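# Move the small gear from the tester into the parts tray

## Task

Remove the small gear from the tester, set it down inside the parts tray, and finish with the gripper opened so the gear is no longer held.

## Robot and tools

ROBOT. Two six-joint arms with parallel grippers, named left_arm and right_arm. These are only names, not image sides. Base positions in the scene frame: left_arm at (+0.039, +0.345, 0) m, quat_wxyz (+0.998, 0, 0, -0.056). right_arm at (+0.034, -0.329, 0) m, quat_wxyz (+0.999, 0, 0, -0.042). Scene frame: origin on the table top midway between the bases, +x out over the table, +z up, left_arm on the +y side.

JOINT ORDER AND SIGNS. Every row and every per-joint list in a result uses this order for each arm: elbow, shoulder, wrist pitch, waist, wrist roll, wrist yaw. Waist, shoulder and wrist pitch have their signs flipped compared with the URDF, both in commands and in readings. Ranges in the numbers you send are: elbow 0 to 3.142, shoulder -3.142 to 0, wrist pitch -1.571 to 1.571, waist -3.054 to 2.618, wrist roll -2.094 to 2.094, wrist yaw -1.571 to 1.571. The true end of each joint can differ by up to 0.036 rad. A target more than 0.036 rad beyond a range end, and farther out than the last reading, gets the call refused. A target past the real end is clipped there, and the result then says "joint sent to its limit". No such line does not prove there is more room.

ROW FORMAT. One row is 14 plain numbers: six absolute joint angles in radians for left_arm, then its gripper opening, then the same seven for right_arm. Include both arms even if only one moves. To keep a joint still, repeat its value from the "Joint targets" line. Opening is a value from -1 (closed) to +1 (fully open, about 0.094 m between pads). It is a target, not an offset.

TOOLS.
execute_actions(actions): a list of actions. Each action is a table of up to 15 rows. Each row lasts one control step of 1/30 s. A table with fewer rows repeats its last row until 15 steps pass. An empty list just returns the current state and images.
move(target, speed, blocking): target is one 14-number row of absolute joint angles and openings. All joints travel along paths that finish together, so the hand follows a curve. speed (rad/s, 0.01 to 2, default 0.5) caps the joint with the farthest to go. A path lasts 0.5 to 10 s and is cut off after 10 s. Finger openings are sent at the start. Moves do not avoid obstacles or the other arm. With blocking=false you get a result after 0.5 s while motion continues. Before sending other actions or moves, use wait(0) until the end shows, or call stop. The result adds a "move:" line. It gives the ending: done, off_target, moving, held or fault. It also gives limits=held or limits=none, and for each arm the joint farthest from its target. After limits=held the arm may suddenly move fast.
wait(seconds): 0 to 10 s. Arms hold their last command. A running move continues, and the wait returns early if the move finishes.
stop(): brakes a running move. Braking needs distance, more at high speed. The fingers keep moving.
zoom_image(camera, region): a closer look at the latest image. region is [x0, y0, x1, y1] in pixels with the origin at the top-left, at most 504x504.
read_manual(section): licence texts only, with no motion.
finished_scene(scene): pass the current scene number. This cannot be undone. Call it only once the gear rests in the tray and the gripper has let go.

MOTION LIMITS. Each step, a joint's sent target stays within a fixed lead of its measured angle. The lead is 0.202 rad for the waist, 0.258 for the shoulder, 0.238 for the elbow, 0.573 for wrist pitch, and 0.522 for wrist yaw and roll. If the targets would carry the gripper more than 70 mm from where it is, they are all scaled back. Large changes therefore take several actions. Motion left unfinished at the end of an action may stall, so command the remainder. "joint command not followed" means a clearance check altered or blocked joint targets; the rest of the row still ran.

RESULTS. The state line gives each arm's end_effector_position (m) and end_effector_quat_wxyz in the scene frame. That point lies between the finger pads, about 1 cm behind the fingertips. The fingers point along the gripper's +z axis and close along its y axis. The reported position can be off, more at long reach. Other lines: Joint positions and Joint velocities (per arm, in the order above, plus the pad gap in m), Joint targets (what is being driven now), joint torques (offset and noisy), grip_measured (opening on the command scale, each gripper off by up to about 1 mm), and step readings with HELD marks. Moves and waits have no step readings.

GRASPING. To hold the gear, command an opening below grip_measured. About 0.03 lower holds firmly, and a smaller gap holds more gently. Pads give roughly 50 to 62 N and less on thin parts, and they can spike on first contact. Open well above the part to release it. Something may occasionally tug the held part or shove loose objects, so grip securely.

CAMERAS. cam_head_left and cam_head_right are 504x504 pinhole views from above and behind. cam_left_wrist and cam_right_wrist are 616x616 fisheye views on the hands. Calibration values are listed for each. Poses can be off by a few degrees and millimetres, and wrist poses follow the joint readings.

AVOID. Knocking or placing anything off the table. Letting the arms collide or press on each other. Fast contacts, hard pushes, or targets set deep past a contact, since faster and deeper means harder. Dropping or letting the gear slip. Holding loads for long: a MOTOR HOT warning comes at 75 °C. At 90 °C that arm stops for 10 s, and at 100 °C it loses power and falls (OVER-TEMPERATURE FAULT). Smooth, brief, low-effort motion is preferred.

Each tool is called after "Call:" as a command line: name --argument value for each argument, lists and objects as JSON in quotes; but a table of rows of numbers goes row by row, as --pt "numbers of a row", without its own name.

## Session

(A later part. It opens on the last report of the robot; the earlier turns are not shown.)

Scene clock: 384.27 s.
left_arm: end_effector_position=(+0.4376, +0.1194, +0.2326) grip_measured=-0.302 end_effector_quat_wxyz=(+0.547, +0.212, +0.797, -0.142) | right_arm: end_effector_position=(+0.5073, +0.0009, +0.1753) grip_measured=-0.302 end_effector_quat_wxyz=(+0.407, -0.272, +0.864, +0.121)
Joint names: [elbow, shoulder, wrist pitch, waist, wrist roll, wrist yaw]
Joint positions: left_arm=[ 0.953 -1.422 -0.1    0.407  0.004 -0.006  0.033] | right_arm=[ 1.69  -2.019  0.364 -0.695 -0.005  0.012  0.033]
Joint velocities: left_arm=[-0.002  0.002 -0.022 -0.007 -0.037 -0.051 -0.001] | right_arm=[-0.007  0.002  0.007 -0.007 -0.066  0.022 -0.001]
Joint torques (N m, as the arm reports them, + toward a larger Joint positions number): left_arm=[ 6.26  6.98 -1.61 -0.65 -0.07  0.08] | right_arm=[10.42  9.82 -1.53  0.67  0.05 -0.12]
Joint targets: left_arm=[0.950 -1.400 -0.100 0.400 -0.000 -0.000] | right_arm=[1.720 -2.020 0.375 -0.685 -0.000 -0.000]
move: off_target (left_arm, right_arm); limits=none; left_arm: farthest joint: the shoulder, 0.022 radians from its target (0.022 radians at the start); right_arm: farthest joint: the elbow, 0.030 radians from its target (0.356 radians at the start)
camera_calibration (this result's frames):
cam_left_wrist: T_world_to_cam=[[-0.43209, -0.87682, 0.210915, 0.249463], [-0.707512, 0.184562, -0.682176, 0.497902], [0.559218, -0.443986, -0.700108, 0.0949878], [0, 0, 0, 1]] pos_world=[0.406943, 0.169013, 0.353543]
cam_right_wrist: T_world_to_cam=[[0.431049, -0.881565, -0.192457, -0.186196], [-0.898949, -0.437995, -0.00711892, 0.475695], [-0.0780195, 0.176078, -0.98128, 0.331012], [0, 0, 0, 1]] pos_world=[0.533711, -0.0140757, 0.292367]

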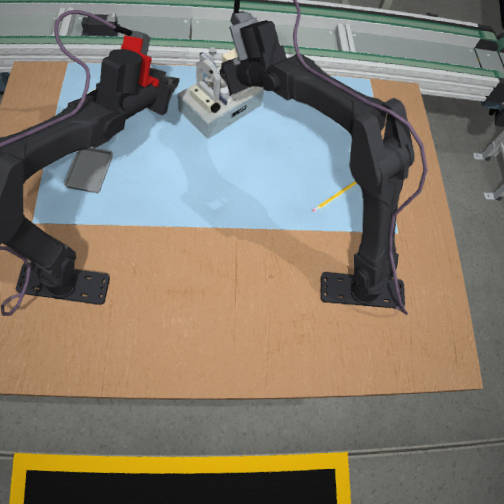

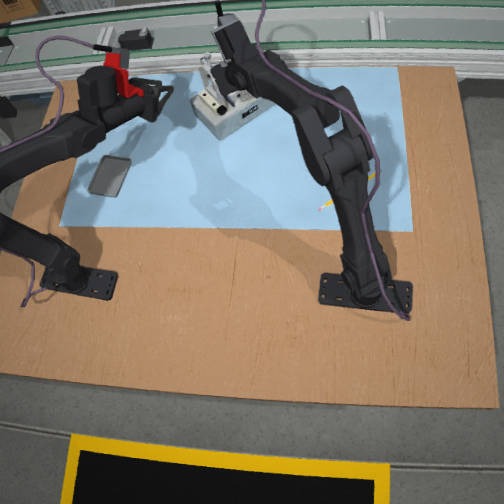

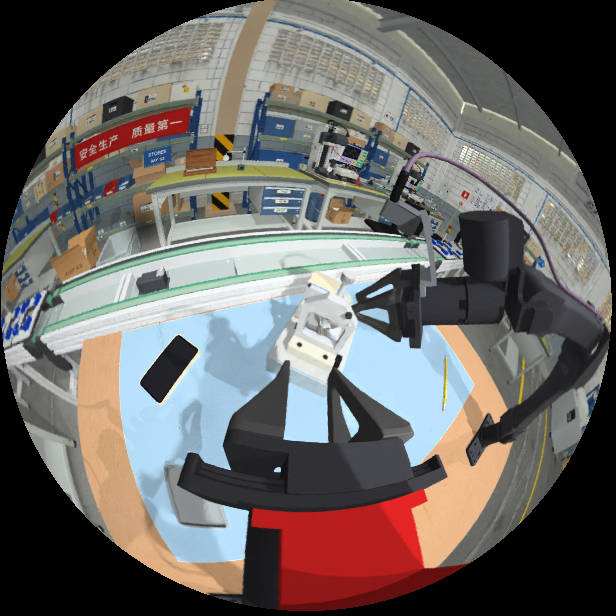

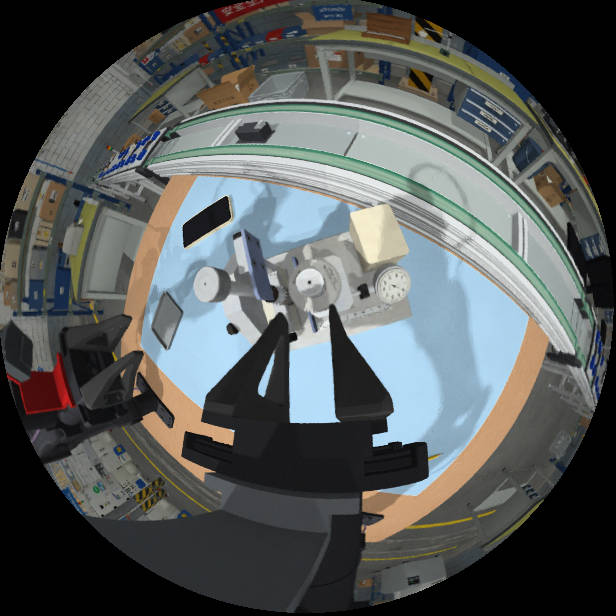

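Call:
move --target '[1.262,-1.735,-0.20,0.476,0,0,-0.3, 0.863,-1.30,-0.1,-0.64,0,0,-0.3]' --speed 0.6

Call:
move --target '[1.42,-1.859,-0.165,0.476,0,0,-0.4, 0.863,-1.30,-0.1,-0.64,0,0,-0.3]' --speed 0.2

Call:
execute_actions --actions '[[[1.42,-1.859,-0.165,0.476,0,0,-0.62, 0.863,-1.30,-0.1,-0.64,0,0,-0.3]],[[1.42,-1.859,-0.165,0.476,0,0,-0.73, 0.863,-1.30,-0.1,-0.64,0,0,-0.3]]]'

Call:
move --target '[1.455,-1.82,-0.25,0.476,0,0,-0.73, 0.863,-1.30,-0.1,-0.64,0,0,-0.3]' --speed 0.07

Call:
move --target '[1.45,-1.82,-0.24,0.515,0,0.08,-0.73, 0.863,-1.30,-0.1,-0.64,0,0,-0.3]' --speed 0.05

Call:
zoom_image --camera "cam_right_wrist" --region '[210, 160, 330, 290]'

Scene clock: 408.73 s.
left_arm: end_effector_position=(+0.4931, +0.0487, +0.2327) grip_measured=-0.302 end_effector_quat_wxyz=(+0.559, +0.233, +0.779, -0.164) | right_arm: end_effector_position=(+0.3999, -0.0974, +0.2269) grip_measured=-0.302 end_effector_quat_wxyz=(+0.539, -0.230, +0.796, +0.150)
Joint names: [elbow, shoulder, wrist pitch, waist, wrist roll, wrist yaw]
Joint positions: left_arm=[ 1.231 -1.737 -0.179  0.469  0.004 -0.005  0.033] | right_arm=[ 0.867 -1.327 -0.077 -0.651 -0.005  0.012  0.033]
Joint velocities: left_arm=[ 0.002 -0.012  0.007  0.007  0.037  0.022 -0.001] | right_arm=[ 0.012 -0.002 -0.022  0.002  0.037 -0.022 -0.001]
Joint torques (N m, as the arm reports them, + toward a larger Joint positions number): left_arm=[ 8.88  7.94 -1.81  0.61 -0.06  0.06] | right_arm=[ 7.47  6.21 -2.06  0.74  0.06 -0.14]
Joint targets: left_arm=[1.262 -1.735 -0.200 0.476 0.000 -0.000] | right_arm=[0.863 -1.300 -0.100 -0.640 0.000 0.000]
move: off_target (left_arm, right_arm); limits=none; left_arm: farthest joint: the elbow, 0.031 radians from its target (0.309 radians at the start); right_arm: farthest joint: the shoulder, 0.027 radians from its target (0.719 radians at the start)
camera_calibration (this result's frames):
cam_left_wrist: T_world_to_cam=[[-0.493536, -0.843138, 0.213402, 0.239537], [-0.669993, 0.212122, -0.711416, 0.537224], [0.554555, -0.494087, -0.669587, 0.030327], [0, 0, 0, 1]] pos_world=[0.461339, 0.10299, 0.351379]
cam_right_wrist: T_world_to_cam=[[0.447654, -0.864219, -0.229631, -0.213108], [-0.875694, -0.371701, -0.308219, 0.401945], [0.181015, 0.339062, -0.923185, 0.289692], [0, 0, 0, 1]] pos_world=[0.39494, -0.132992, 0.342391]

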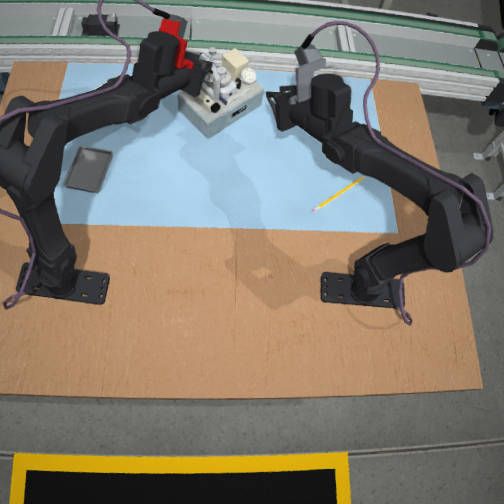

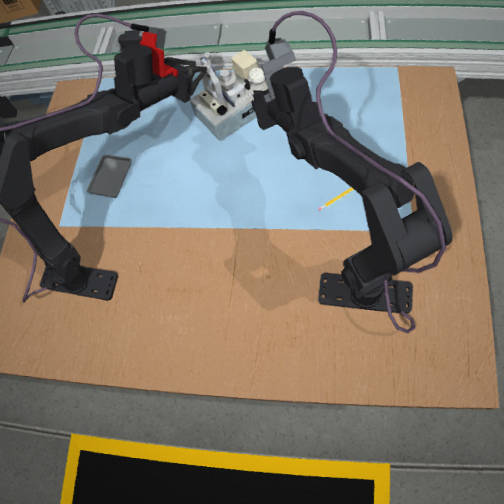

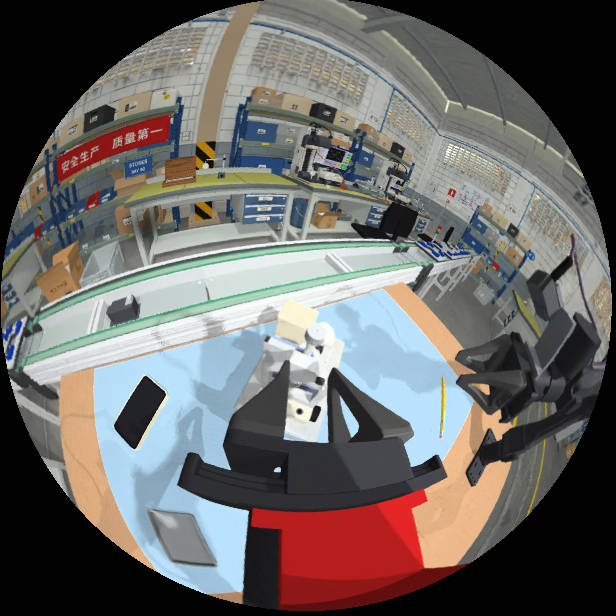

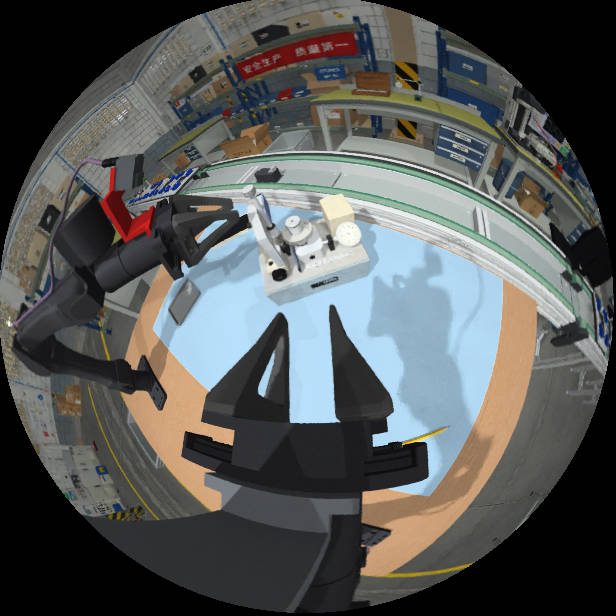

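Scene clock: 410.00 s.
left_arm: end_effector_position=(+0.5231, +0.0290, +0.2396) grip_measured=-0.398 end_effector_quat_wxyz=(+0.569, +0.231, +0.772, -0.167) | right_arm: end_effector_position=(+0.3999, -0.0974, +0.2270) grip_measured=-0.302 end_effector_quat_wxyz=(+0.539, -0.230, +0.796, +0.150)
Joint names: [elbow, shoulder, wrist pitch, waist, wrist roll, wrist yaw]
Joint positions: left_arm=[ 1.39  -1.861 -0.169  0.469  0.004 -0.005  0.028] | right_arm=[ 0.867 -1.327 -0.077 -0.651 -0.005  0.012  0.033]
Joint velocities: left_arm=[ 0.007  0.012 -0.007 -0.002  0.037  0.022  0.   ] | right_arm=[-0.017  0.007  0.051 -0.002 -0.007 -0.051  0.   ]
Joint torques (N m, as the arm reports them, + toward a larger Joint positions number): left_arm=[ 8.88  8.97 -1.58  0.63 -0.08  0.06] | right_arm=[ 7.49  6.23 -2.01  0.84  0.08 -0.15]
Joint targets: left_arm=[1.420 -1.859 -0.165 0.476 -0.000 -0.000] | right_arm=[0.863 -1.300 -0.100 -0.640 0.000 0.000]
move: off_target (left_arm, right_arm); limits=none; left_arm: farthest joint: the elbow, 0.030 radians from its target (0.189 radians at the start); right_arm: farthest joint: the shoulder, 0.027 radians from its target (0.027 radians at the start)
camera_calibration (this result's frames):
cam_left_wrist: T_world_to_cam=[[-0.497969, -0.840222, 0.214602, 0.238168], [-0.655084, 0.202314, -0.727966, 0.562916], [0.568236, -0.503086, -0.651162, -0.00273781], [0, 0, 0, 1]] pos_world=[0.488913, 0.0848503, 0.35689]
cam_right_wrist: T_world_to_cam=[[0.447728, -0.864172, -0.229663, -0.213102], [-0.875594, -0.371638, -0.308577, 0.402053], [0.181312, 0.339251, -0.923057, 0.289632], [0, 0, 0, 1]] pos_world=[0.394933, -0.132997, 0.34247]

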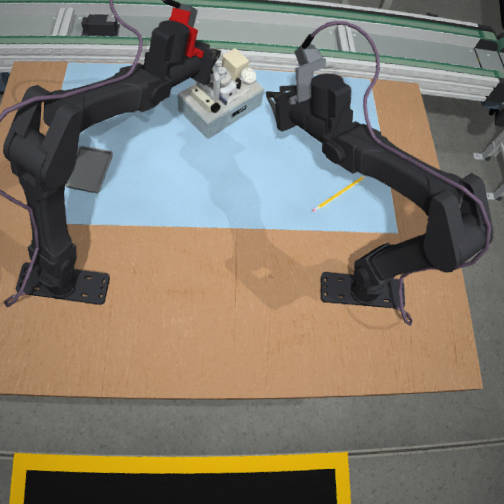

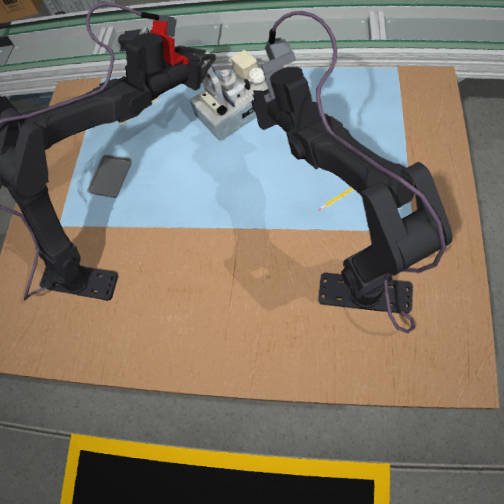

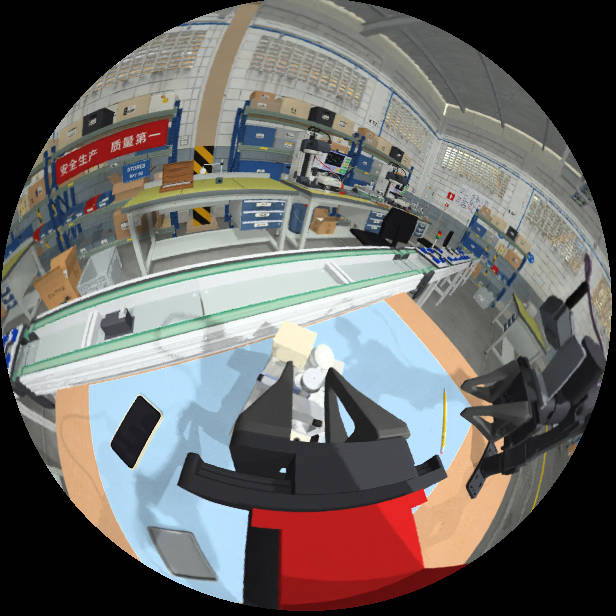

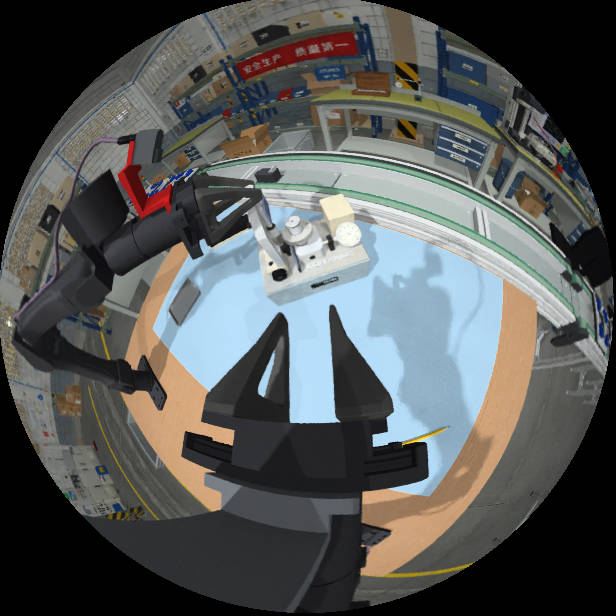

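Scene clock: 411.00 s.
left_arm: end_effector_position=(+0.5223, +0.0278, +0.2395) grip_measured=-0.701 end_effector_quat_wxyz=(+0.568, +0.233, +0.771, -0.169) | right_arm: end_effector_position=(+0.4000, -0.0974, +0.2271) grip_measured=-0.302 end_effector_quat_wxyz=(+0.539, -0.230, +0.796, +0.150)
Joint names: [elbow, shoulder, wrist pitch, waist, wrist roll, wrist yaw]
Joint positions: left_arm=[ 1.39  -1.861 -0.169  0.47   0.004 -0.001  0.014] | right_arm=[ 0.867 -1.327 -0.077 -0.651 -0.005  0.012  0.033]
Joint velocities: left_arm=[-0.027  0.022  0.051 -0.012  0.051 -0.066 -0.001] | right_arm=[-0.007  0.027 -0.007  0.007 -0.007 -0.022  0.001]
Joint torques (N m, as the arm reports them, + toward a larger Joint positions number): left_arm=[ 8.88  8.97 -1.6   0.52 -0.07  0.02] | right_arm=[ 7.43  6.18 -2.05  0.85  0.02 -0.14]
Joint targets: left_arm=[1.420 -1.859 -0.165 0.476 0.000 -0.000] | right_arm=[0.863 -1.300 -0.100 -0.640 0.000 0.000]
Step readings (joint positions; steps 1 to 15: 1st action; 16 to 30: 2nd action):
0: left_arm=[1.390 -1.861 -0.169 0.469 0.004 -0.005] | right_arm=[0.867 -1.327 -0.077 -0.651 -0.005 0.012]
1: left_arm=[1.390 -1.861 -0.169 0.469 0.004 -0.005] | right_arm=[0.867 -1.327 -0.077 -0.651 -0.005 0.012]
2: left_arm=[1.390 -1.861 -0.169 0.469 0.004 -0.005] | right_arm=[0.867 -1.327 -0.077 -0.651 -0.005 0.012]
4: left_arm=[1.390 -1.861 -0.169 0.470 0.004 -0.003] | right_arm=[0.867 -1.327 -0.077 -0.651 -0.005 0.012]
8: left_arm=[1.390 -1.861 -0.169 0.470 0.004 -0.003] | right_arm=[0.867 -1.327 -0.077 -0.651 -0.005 0.012]
15: left_arm=[1.390 -1.861 -0.169 0.470 0.004 -0.003] | right_arm=[0.867 -1.327 -0.077 -0.651 -0.005 0.012]
16: left_arm=[1.390 -1.861 -0.169 0.470 0.004 -0.000] | right_arm=[0.867 -1.327 -0.077 -0.651 -0.005 0.012]
17: left_arm=[1.390 -1.861 -0.169 0.470 0.004 -0.001] | right_arm=[0.867 -1.327 -0.077 -0.651 -0.005 0.012]
19: left_arm=[1.390 -1.861 -0.169 0.470 0.004 -0.001] | right_arm=[0.867 -1.327 -0.077 -0.651 -0.005 0.012]
23: left_arm=[1.390 -1.861 -0.169 0.470 0.004 -0.001] | right_arm=[0.867 -1.327 -0.077 -0.651 -0.005 0.012]
30: Joint positions above
camera_calibration (this result's frames):
cam_left_wrist: T_world_to_cam=[[-0.502364, -0.837264, 0.215917, 0.238645], [-0.654738, 0.205248, -0.727455, 0.562167], [0.564755, -0.506816, -0.651298, -0.000983689], [0, 0, 0, 1]] pos_world=[0.488514, 0.0839261, 0.356783]
cam_right_wrist: T_world_to_cam=[[0.447802, -0.864125, -0.229696, -0.213096], [-0.875495, -0.371575, -0.308935, 0.402161], [0.181609, 0.33944, -0.92293, 0.289572], [0, 0, 0, 1]] pos_world=[0.394926, -0.133001, 0.342549]

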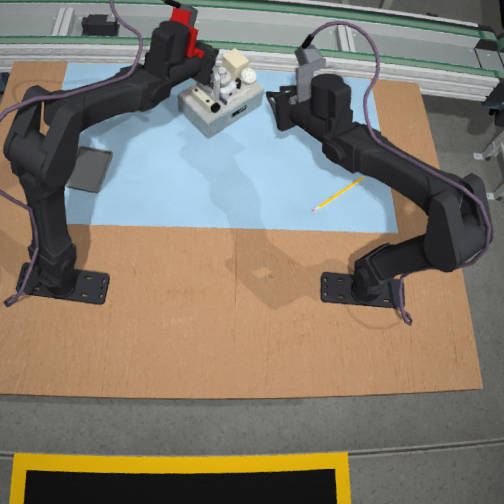

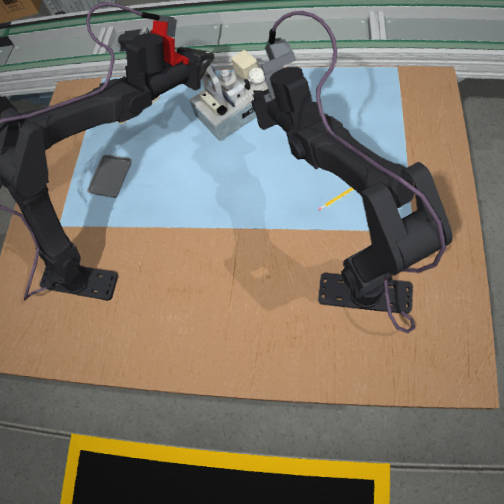

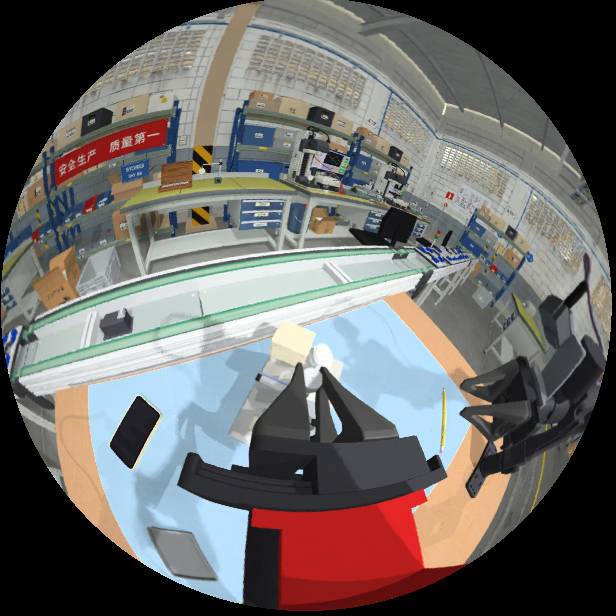

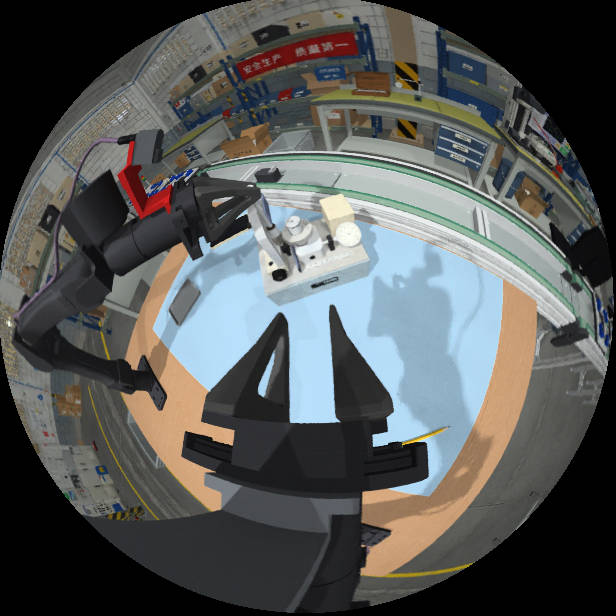

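Scene clock: 412.47 s.
left_arm: end_effector_position=(+0.5226, +0.0276, +0.2415) grip_measured=-0.701 end_effector_quat_wxyz=(+0.567, +0.233, +0.772, -0.169) | right_arm: end_effector_position=(+0.4000, -0.0974, +0.2271) grip_measured=-0.302 end_effector_quat_wxyz=(+0.539, -0.230, +0.796, +0.150)
Joint names: [elbow, shoulder, wrist pitch, waist, wrist roll, wrist yaw]
Joint positions: left_arm=[ 1.4   -1.861 -0.156  0.47   0.004 -0.001  0.014] | right_arm=[ 0.867 -1.327 -0.077 -0.651 -0.005  0.012  0.033]
Joint velocities: left_arm=[ 0.012 -0.012 -0.007  0.012 -0.037  0.037 -0.001] | right_arm=[-0.012  0.012  0.022 -0.012 -0.051 -0.007 -0.001]
Joint torques (N m, as the arm reports them, + toward a larger Joint positions number): left_arm=[10.83 12.07 -2.52  0.57 -0.08  0.03] | right_arm=[ 7.42  6.13 -2.01  0.81  0.07 -0.12]
Joint targets: left_arm=[1.455 -1.820 -0.250 0.476 -0.000 0.000] | right_arm=[0.863 -1.300 -0.100 -0.640 0.000 0.000]
move: off_target (left_arm, right_arm); limits=none; left_arm: farthest joint: the wrist pitch, 0.094 radians from its target (0.081 radians at the start); right_arm: farthest joint: the shoulder, 0.027 radians from its target (0.027 radians at the start)
camera_calibration (this result's frames):
cam_left_wrist: T_world_to_cam=[[-0.501951, -0.837536, 0.215821, 0.238013], [-0.656127, 0.206164, -0.725943, 0.564221], [0.563509, -0.505994, -0.653014, 0.00104574], [0, 0, 0, 1]] pos_world=[0.489082, 0.0835516, 0.358907]
cam_right_wrist: T_world_to_cam=[[0.447802, -0.864125, -0.229696, -0.213096], [-0.875495, -0.371575, -0.308935, 0.402161], [0.181609, 0.33944, -0.92293, 0.289572], [0, 0, 0, 1]] pos_world=[0.394926, -0.133001, 0.342549]

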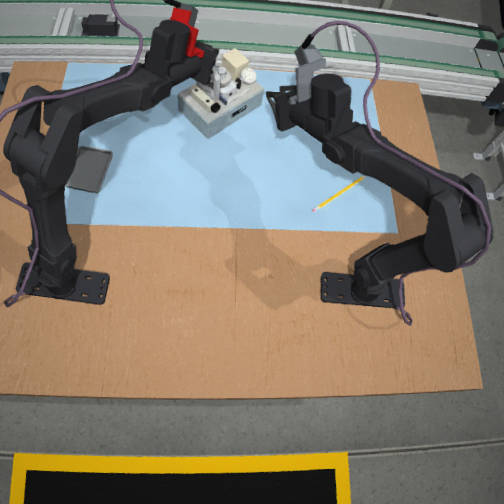

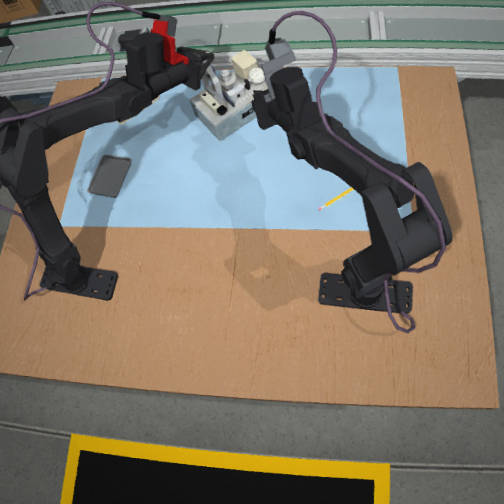

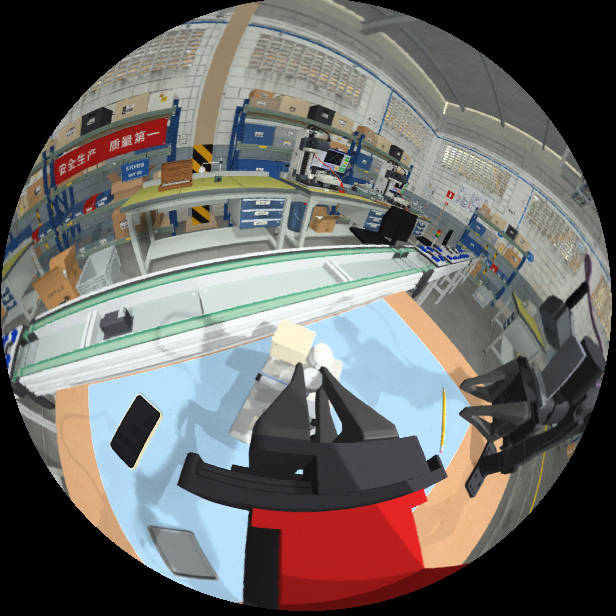

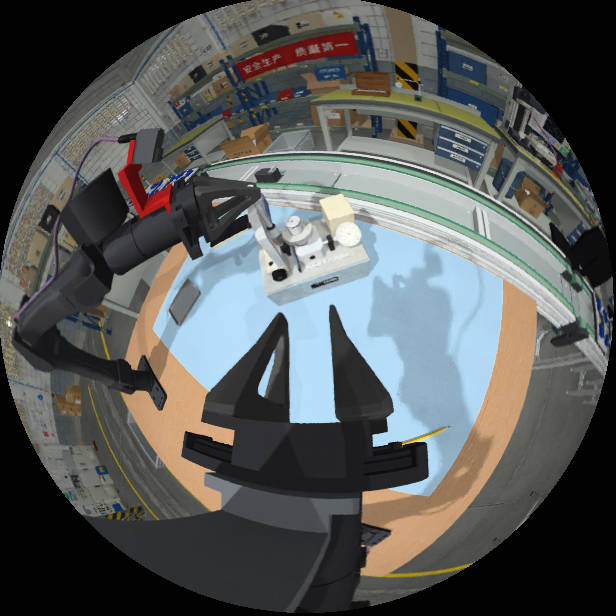

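Scene clock: 414.37 s.
left_arm: end_effector_position=(+0.5216, +0.0261, +0.2405) grip_measured=-0.701 end_effector_quat_wxyz=(+0.566, +0.234, +0.772, -0.169) | right_arm: end_effector_position=(+0.4000, -0.0974, +0.2271) grip_measured=-0.302 end_effector_quat_wxyz=(+0.539, -0.230, +0.796, +0.150)
Joint names: [elbow, shoulder, wrist pitch, waist, wrist roll, wrist yaw]
Joint positions: left_arm=[ 1.399 -1.862 -0.156  0.474  0.004 -0.002  0.014] | right_arm=[ 0.867 -1.327 -0.077 -0.651 -0.005  0.012  0.033]
Joint velocities: left_arm=[-0.012 -0.012  0.081 -0.007 -0.037  0.022  0.   ] | right_arm=[-0.007 -0.012 -0.022  0.002 -0.022 -0.007  0.001]
Joint torques (N m, as the arm reports them, + toward a larger Joint positions number): left_arm=[10.48 12.12 -2.42  3.75 -0.07  0.69] | right_arm=[ 7.47  6.19 -2.04  0.89  0.06 -0.14]
Joint targets: left_arm=[1.450 -1.820 -0.240 0.515 -0.000 0.080] | right_arm=[0.863 -1.300 -0.100 -0.640 0.000 -0.000]
move: off_target (left_arm, right_arm); limits=none; left_arm: farthest joint: the wrist pitch, 0.084 radians from its target (0.084 radians at the start); right_arm: farthest joint: the shoulder, 0.027 radians from its target (0.027 radians at the start)
camera_calibration (this result's frames):
cam_left_wrist: T_world_to_cam=[[-0.503402, -0.836686, 0.215741, 0.237262], [-0.657056, 0.208531, -0.724425, 0.563109], [0.561127, -0.506431, -0.654725, 0.00187551], [0, 0, 0, 1]] pos_world=[0.48838, 0.0820375, 0.357971]
cam_right_wrist: T_world_to_cam=[[0.447802, -0.864125, -0.229696, -0.213096], [-0.875495, -0.371575, -0.308935, 0.402161], [0.181609, 0.33944, -0.92293, 0.289572], [0, 0, 0, 1]] pos_world=[0.394926, -0.133001, 0.342549]

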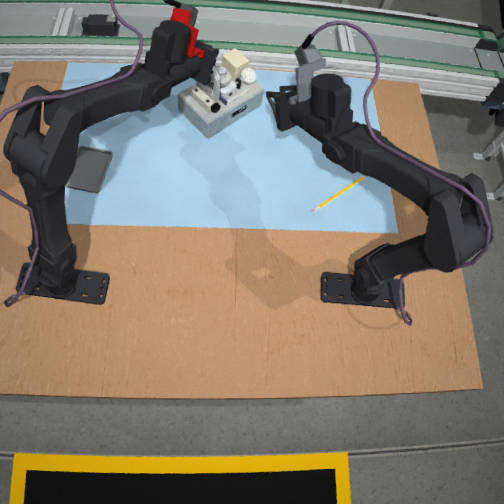

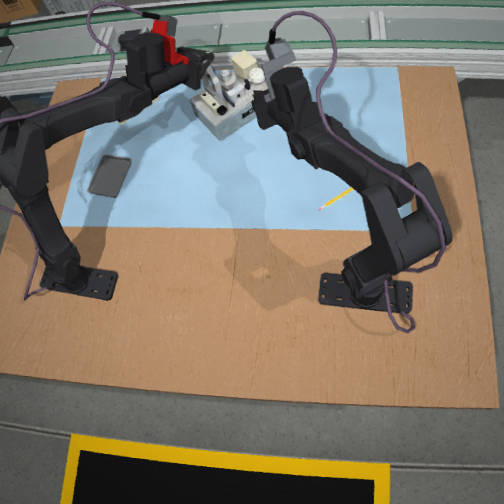

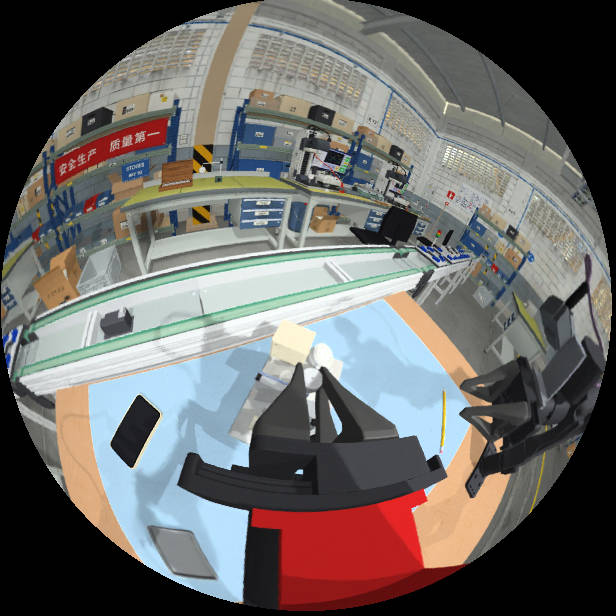

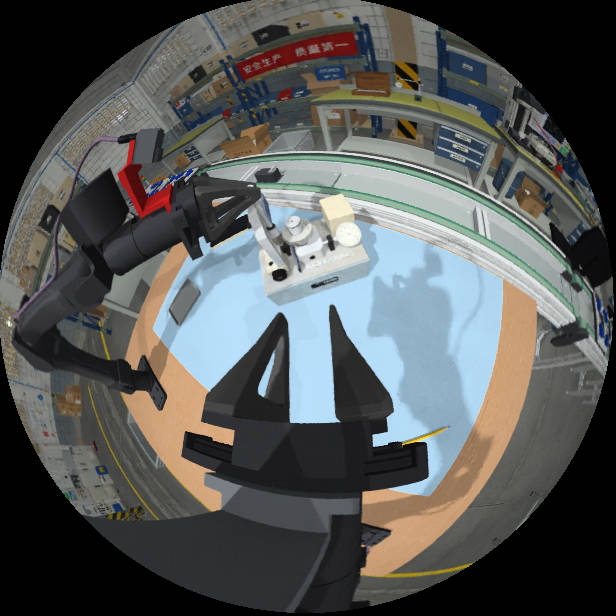

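Region (210, 160, 330, 290) of cam_right_wrist's 616x616 image, scaled by 3.877, with more detail than that image has; it fills the left 465 columns of this view, and the rest is white.

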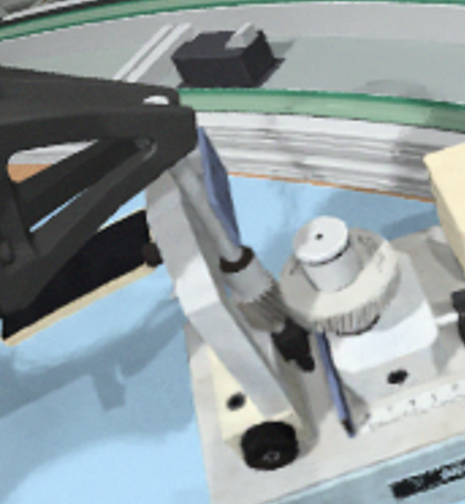

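Call:
execute_actions --actions '[[[1.43,-1.845,-0.19,0.49,0,0.03,-0.73, 0.863,-1.30,-0.1,-0.64,0,0,-0.3]],[[1.42,-1.859,-0.165,0.472,0,0,-0.73, 0.863,-1.30,-0.1,-0.64,0,0,-0.3]],[[1.42,-1.859,-0.165,0.472,0,0,-0.3, 0.863,-1.30,-0.1,-0.64,0,0,-0.3]]]'

Call:
move --target '[0.85,-1.45,-0.3,0.472,0,0,-0.3, 0.7,-1.5,-0.6,-0.70,0,0,-0.3]' --speed 0.7

Call:
move --target '[0.47,-1.97,-1.34,0.472,0,0,-0.3, 0.47,-1.97,-1.45,-0.70,0,0,-0.3]' --speed 0.7

Scene clock: 435.70 s.
left_arm: end_effector_position=(+0.5221, +0.0273, +0.2398) grip_measured=-0.302 end_effector_quat_wxyz=(+0.565, +0.233, +0.773, -0.167) | right_arm: end_effector_position=(+0.4000, -0.0974, +0.2271) grip_measured=-0.302 end_effector_quat_wxyz=(+0.539, -0.230, +0.796, +0.150)
Joint names: [elbow, shoulder, wrist pitch, waist, wrist roll, wrist yaw]
Joint positions: left_arm=[ 1.399 -1.862 -0.153  0.473  0.004 -0.005  0.033] | right_arm=[ 0.867 -1.327 -0.077 -0.651 -0.005  0.012  0.033]
Joint velocities: left_arm=[-0.007  0.002 -0.066 -0.012 -0.007 -0.037  0.   ] | right_arm=[ 0.002  0.007 -0.022  0.012 -0.066  0.007 -0.001]
Joint torques (N m, as the arm reports them, + toward a larger Joint positions number): left_arm=[ 8.07  8.91 -1.73 -0.01 -0.06  0.06] | right_arm=[ 7.39  6.21 -2.01  0.84  0.04 -0.12]
Joint targets: left_arm=[1.420 -1.859 -0.165 0.472 -0.000 -0.000] | right_arm=[0.863 -1.300 -0.100 -0.640 0.000 -0.000]
Step readings (joint positions; steps 1 to 15: 1st action; 16 to 30: 2nd action; 31 to 45: 3rd action):
0: left_arm=[1.399 -1.862 -0.156 0.474 0.004 -0.002] | right_arm=[0.867 -1.327 -0.077 -0.651 -0.005 0.012]
1: left_arm=[1.399 -1.862 -0.154 0.473 0.004 -0.004] | right_arm=[0.867 -1.327 -0.077 -0.651 -0.005 0.012]
2: left_arm=[1.399 -1.862 -0.154 0.473 0.004 -0.005] | right_arm=[0.867 -1.327 -0.077 -0.651 -0.005 0.012]
4: left_arm=[1.399 -1.862 -0.154 0.473 0.004 -0.005] | right_arm=[0.867 -1.327 -0.077 -0.651 -0.005 0.012]
8: left_arm=[1.399 -1.862 -0.154 0.473 0.004 -0.005] | right_arm=[0.867 -1.327 -0.077 -0.651 -0.005 0.012]
15: left_arm=[1.399 -1.862 -0.154 0.473 0.004 -0.005] | right_arm=[0.867 -1.327 -0.077 -0.651 -0.005 0.012]
16: left_arm=[1.399 -1.862 -0.153 0.473 0.004 -0.006] | right_arm=[0.867 -1.327 -0.077 -0.651 -0.005 0.012]
17: left_arm=[1.399 -1.862 -0.153 0.473 0.004 -0.006] | right_arm=[0.867 -1.327 -0.077 -0.651 -0.005 0.012]
19: left_arm=[1.399 -1.862 -0.153 0.473 0.004 -0.006] | right_arm=[0.867 -1.327 -0.077 -0.651 -0.005 0.012]
23: left_arm=[1.399 -1.862 -0.153 0.473 0.004 -0.006] | right_arm=[0.867 -1.327 -0.077 -0.651 -0.005 0.012]
30: left_arm=[1.399 -1.862 -0.153 0.473 0.004 -0.006] | right_arm=[0.867 -1.327 -0.077 -0.651 -0.005 0.012]
31: left_arm=[1.399 -1.862 -0.153 0.473 0.004 -0.006] | right_arm=[0.867 -1.327 -0.077 -0.651 -0.005 0.012]
32: left_arm=[1.399 -1.862 -0.153 0.473 0.004 -0.006] | right_arm=[0.867 -1.327 -0.077 -0.651 -0.005 0.012]
34: left_arm=[1.399 -1.862 -0.153 0.473 0.004 -0.006] | right_arm=[0.867 -1.327 -0.077 -0.651 -0.005 0.012]
38: left_arm=[1.399 -1.862 -0.153 0.473 0.004 -0.005] | right_arm=[0.867 -1.327 -0.077 -0.651 -0.005 0.012]
45: Joint positions above
camera_calibration (this result's frames):
cam_left_wrist: T_world_to_cam=[[-0.499347, -0.839404, 0.214601, 0.23688], [-0.659167, 0.207323, -0.722853, 0.563514], [0.562274, -0.502412, -0.656834, 0.00155598], [0, 0, 0, 1]] pos_world=[0.488861, 0.0827905, 0.357525]
cam_right_wrist: T_world_to_cam=[[0.447802, -0.864125, -0.229696, -0.213096], [-0.875495, -0.371575, -0.308935, 0.402161], [0.181609, 0.33944, -0.92293, 0.289572], [0, 0, 0, 1]] pos_world=[0.394926, -0.133001, 0.342549]

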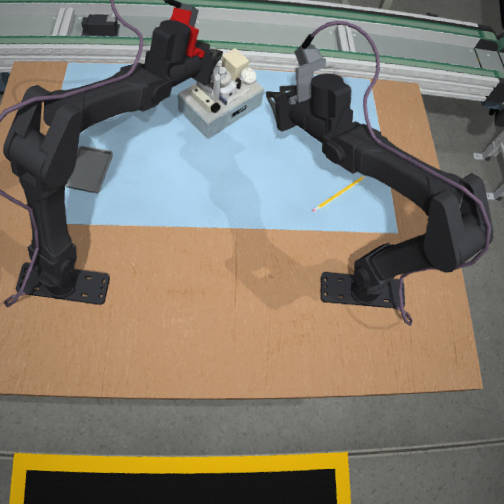

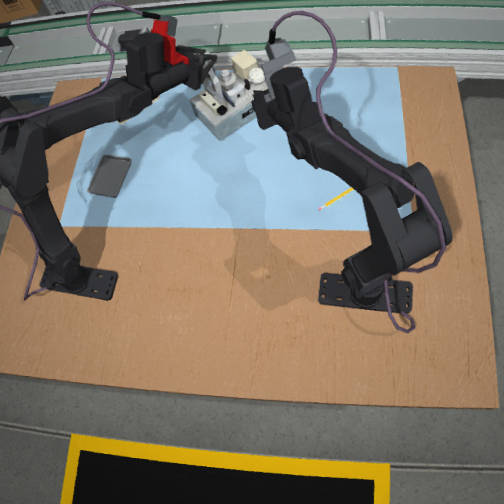

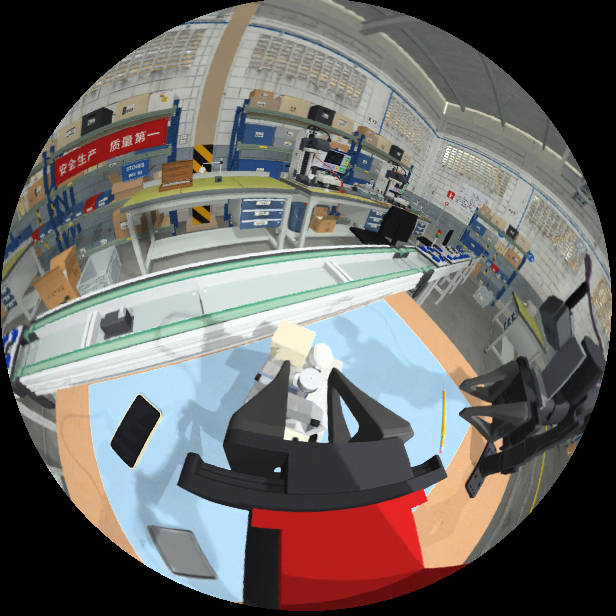

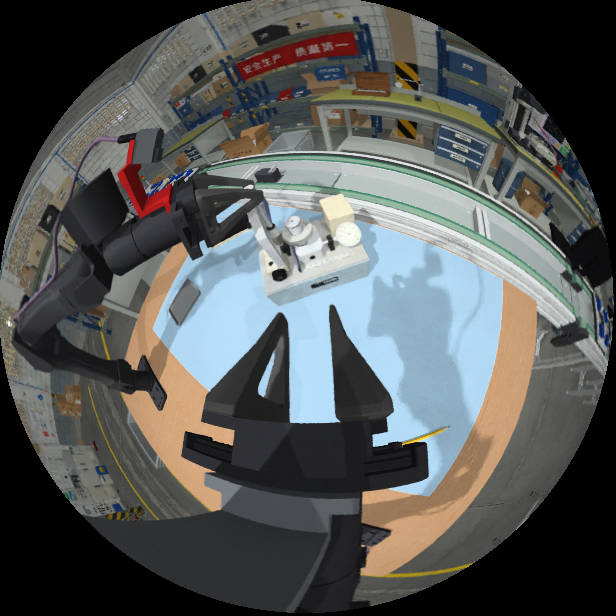

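Scene clock: 437.33 s.
left_arm: end_effector_position=(+0.4258, +0.0919, +0.2032) grip_measured=-0.301 end_effector_quat_wxyz=(+0.552, +0.236, +0.783, -0.162) | right_arm: end_effector_position=(+0.4110, -0.0696, +0.1960) grip_measured=-0.302 end_effector_quat_wxyz=(+0.600, -0.230, +0.744, +0.180)
Joint names: [elbow, shoulder, wrist pitch, waist, wrist roll, wrist yaw]
Joint positions: left_arm=[ 0.851 -1.474 -0.278  0.471  0.004 -0.006  0.033] | right_arm=[ 0.702 -1.496 -0.577 -0.689 -0.005  0.012  0.033]
Joint velocities: left_arm=[-0.017  0.007  0.022  0.012  0.022 -0.037 -0.   ] | right_arm=[-0.007  0.002  0.007 -0.007  0.081 -0.007  0.001]
Joint torques (N m, as the arm reports them, + toward a larger Joint positions number): left_arm=[ 6.14  7.37 -1.81  0.09 -0.08  0.07] | right_arm=[ 6.93  4.75 -2.03 -0.9   0.06 -0.12]
Joint targets: left_arm=[0.850 -1.450 -0.300 0.472 -0.000 0.000] | right_arm=[0.700 -1.500 -0.600 -0.700 0.000 -0.000]
move: off_target (left_arm, right_arm); limits=none; left_arm: farthest joint: the shoulder, 0.024 radians from its target (0.412 radians at the start); right_arm: farthest joint: the wrist pitch, 0.023 radians from its target (0.523 radians at the start)
camera_calibration (this result's frames):
cam_left_wrist: T_world_to_cam=[[-0.491976, -0.844222, 0.212719, 0.248522], [-0.679805, 0.219868, -0.699659, 0.463057], [0.543898, -0.488823, -0.682076, 0.0757929], [0, 0, 0, 1]] pos_world=[0.395832, 0.145046, 0.322814]
cam_right_wrist: T_world_to_cam=[[0.512916, -0.823979, -0.240782, -0.222976], [-0.807979, -0.368639, -0.459647, 0.414558], [0.289978, 0.430307, -0.854838, 0.197847], [0, 0, 0, 1]] pos_world=[0.391951, -0.116041, 0.305989]

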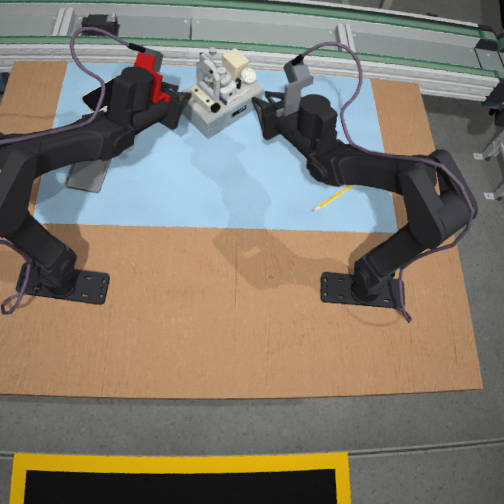

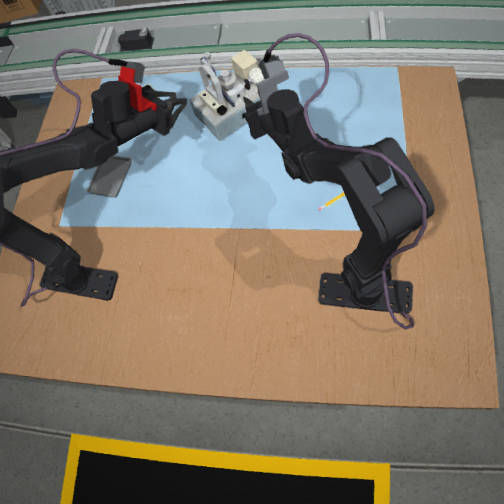

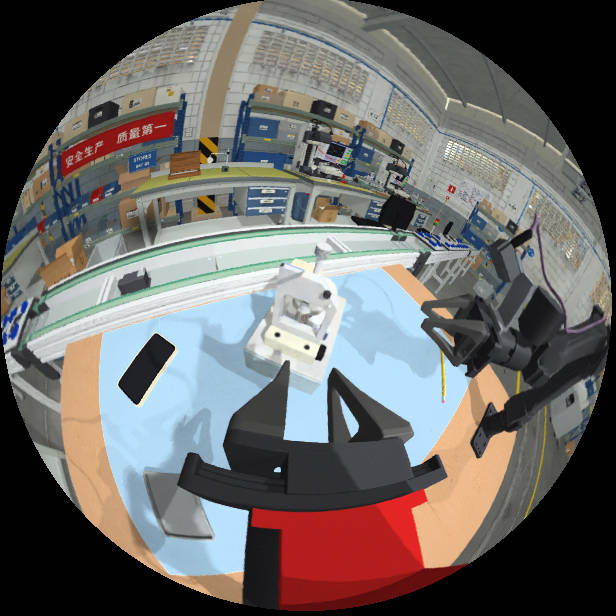

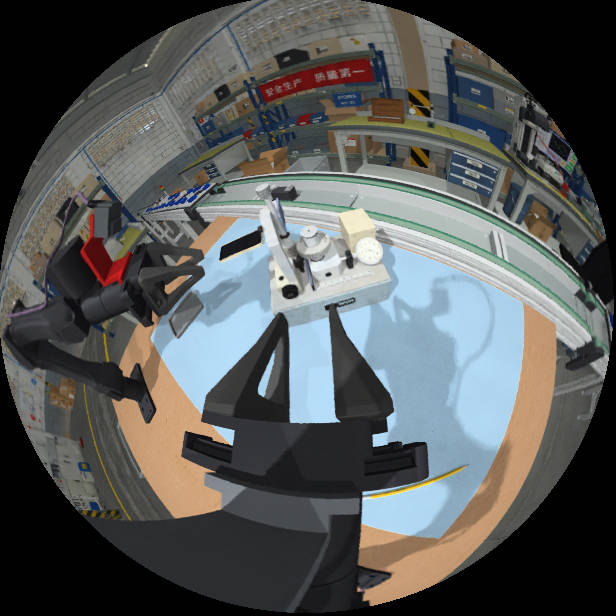

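Scene clock: 439.70 s.
left_arm: end_effector_position=(+0.4122, +0.1008, +0.0794) grip_measured=-0.301 end_effector_quat_wxyz=(+0.617, +0.220, +0.733, -0.182) | right_arm: end_effector_position=(+0.4048, -0.0739, +0.1094) grip_measured=-0.302 end_effector_quat_wxyz=(+0.657, -0.214, +0.695, +0.198)
Joint names: [elbow, shoulder, wrist pitch, waist, wrist roll, wrist yaw]
Joint positions: left_arm=[ 0.477 -1.969 -1.319  0.471  0.004 -0.006  0.033] | right_arm=[ 0.478 -1.963 -1.428 -0.689 -0.005  0.012  0.033]
Joint velocities: left_arm=[ 0.022  0.017  0.022  0.002  0.007 -0.066 -0.001] | right_arm=[ 0.012 -0.012  0.007  0.012 -0.037 -0.007 -0.   ]
Joint torques (N m, as the arm reports them, + toward a larger Joint positions number): left_arm=[ 2.53  6.38 -1.85  0.05 -0.07  0.07] | right_arm=[ 3.32  5.7  -2.02 -0.86  0.07 -0.12]
Joint targets: left_arm=[0.470 -1.970 -1.340 0.472 0.000 -0.000] | right_arm=[0.470 -1.970 -1.450 -0.700 -0.000 0.000]
move: off_target (left_arm, right_arm); limits=none; left_arm: farthest joint: the wrist pitch, 0.021 radians from its target (1.062 radians at the start); right_arm: farthest joint: the wrist pitch, 0.022 radians from its target (0.873 radians at the start)
camera_calibration (this result's frames):
cam_left_wrist: T_world_to_cam=[[-0.522825, -0.823827, 0.219004, 0.285902], [-0.572179, 0.148716, -0.806532, 0.336599], [0.631874, -0.546985, -0.549129, -0.037825], [0, 0, 0, 1]] pos_world=[0.365972, 0.164786, 0.188093]
cam_right_wrist: T_world_to_cam=[[0.54478, -0.801971, -0.245068, -0.254991], [-0.738987, -0.320986, -0.59234, 0.358205], [0.396376, 0.503797, -0.767512, 0.0802635], [0, 0, 0, 1]] pos_world=[0.371808, -0.129954, 0.211292]

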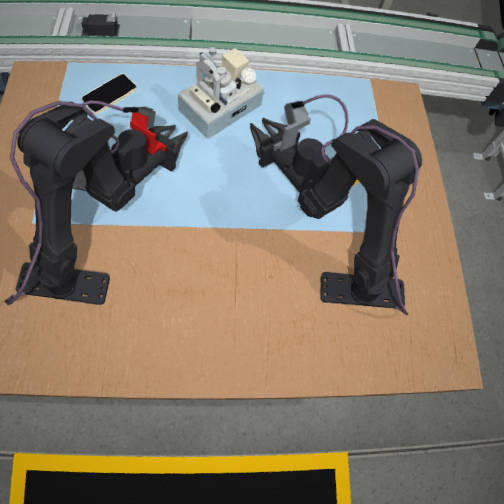

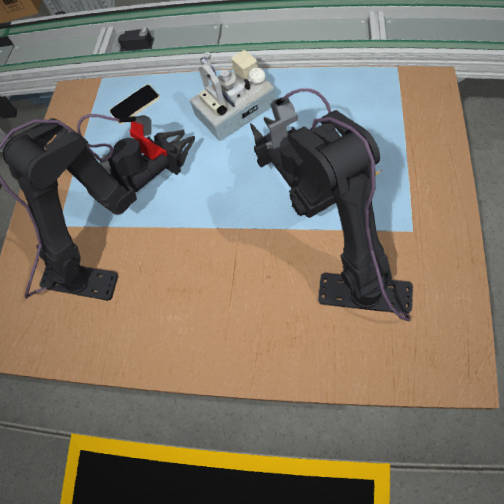

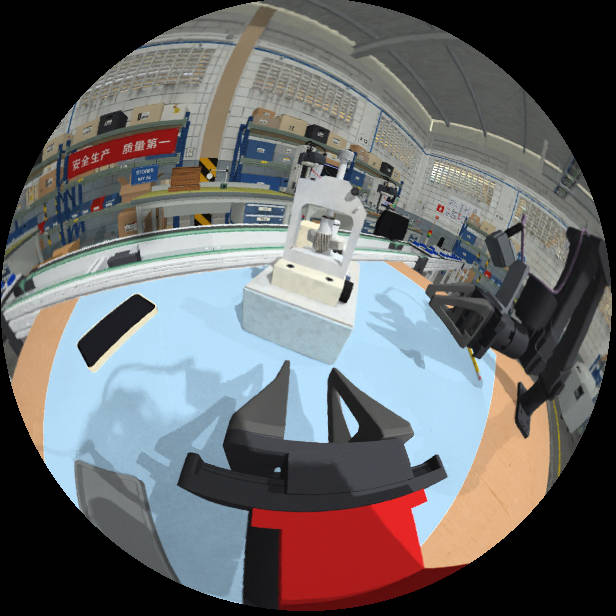

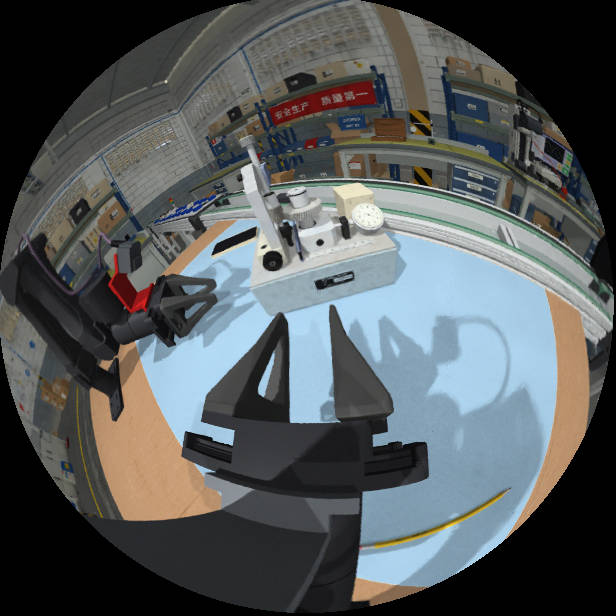

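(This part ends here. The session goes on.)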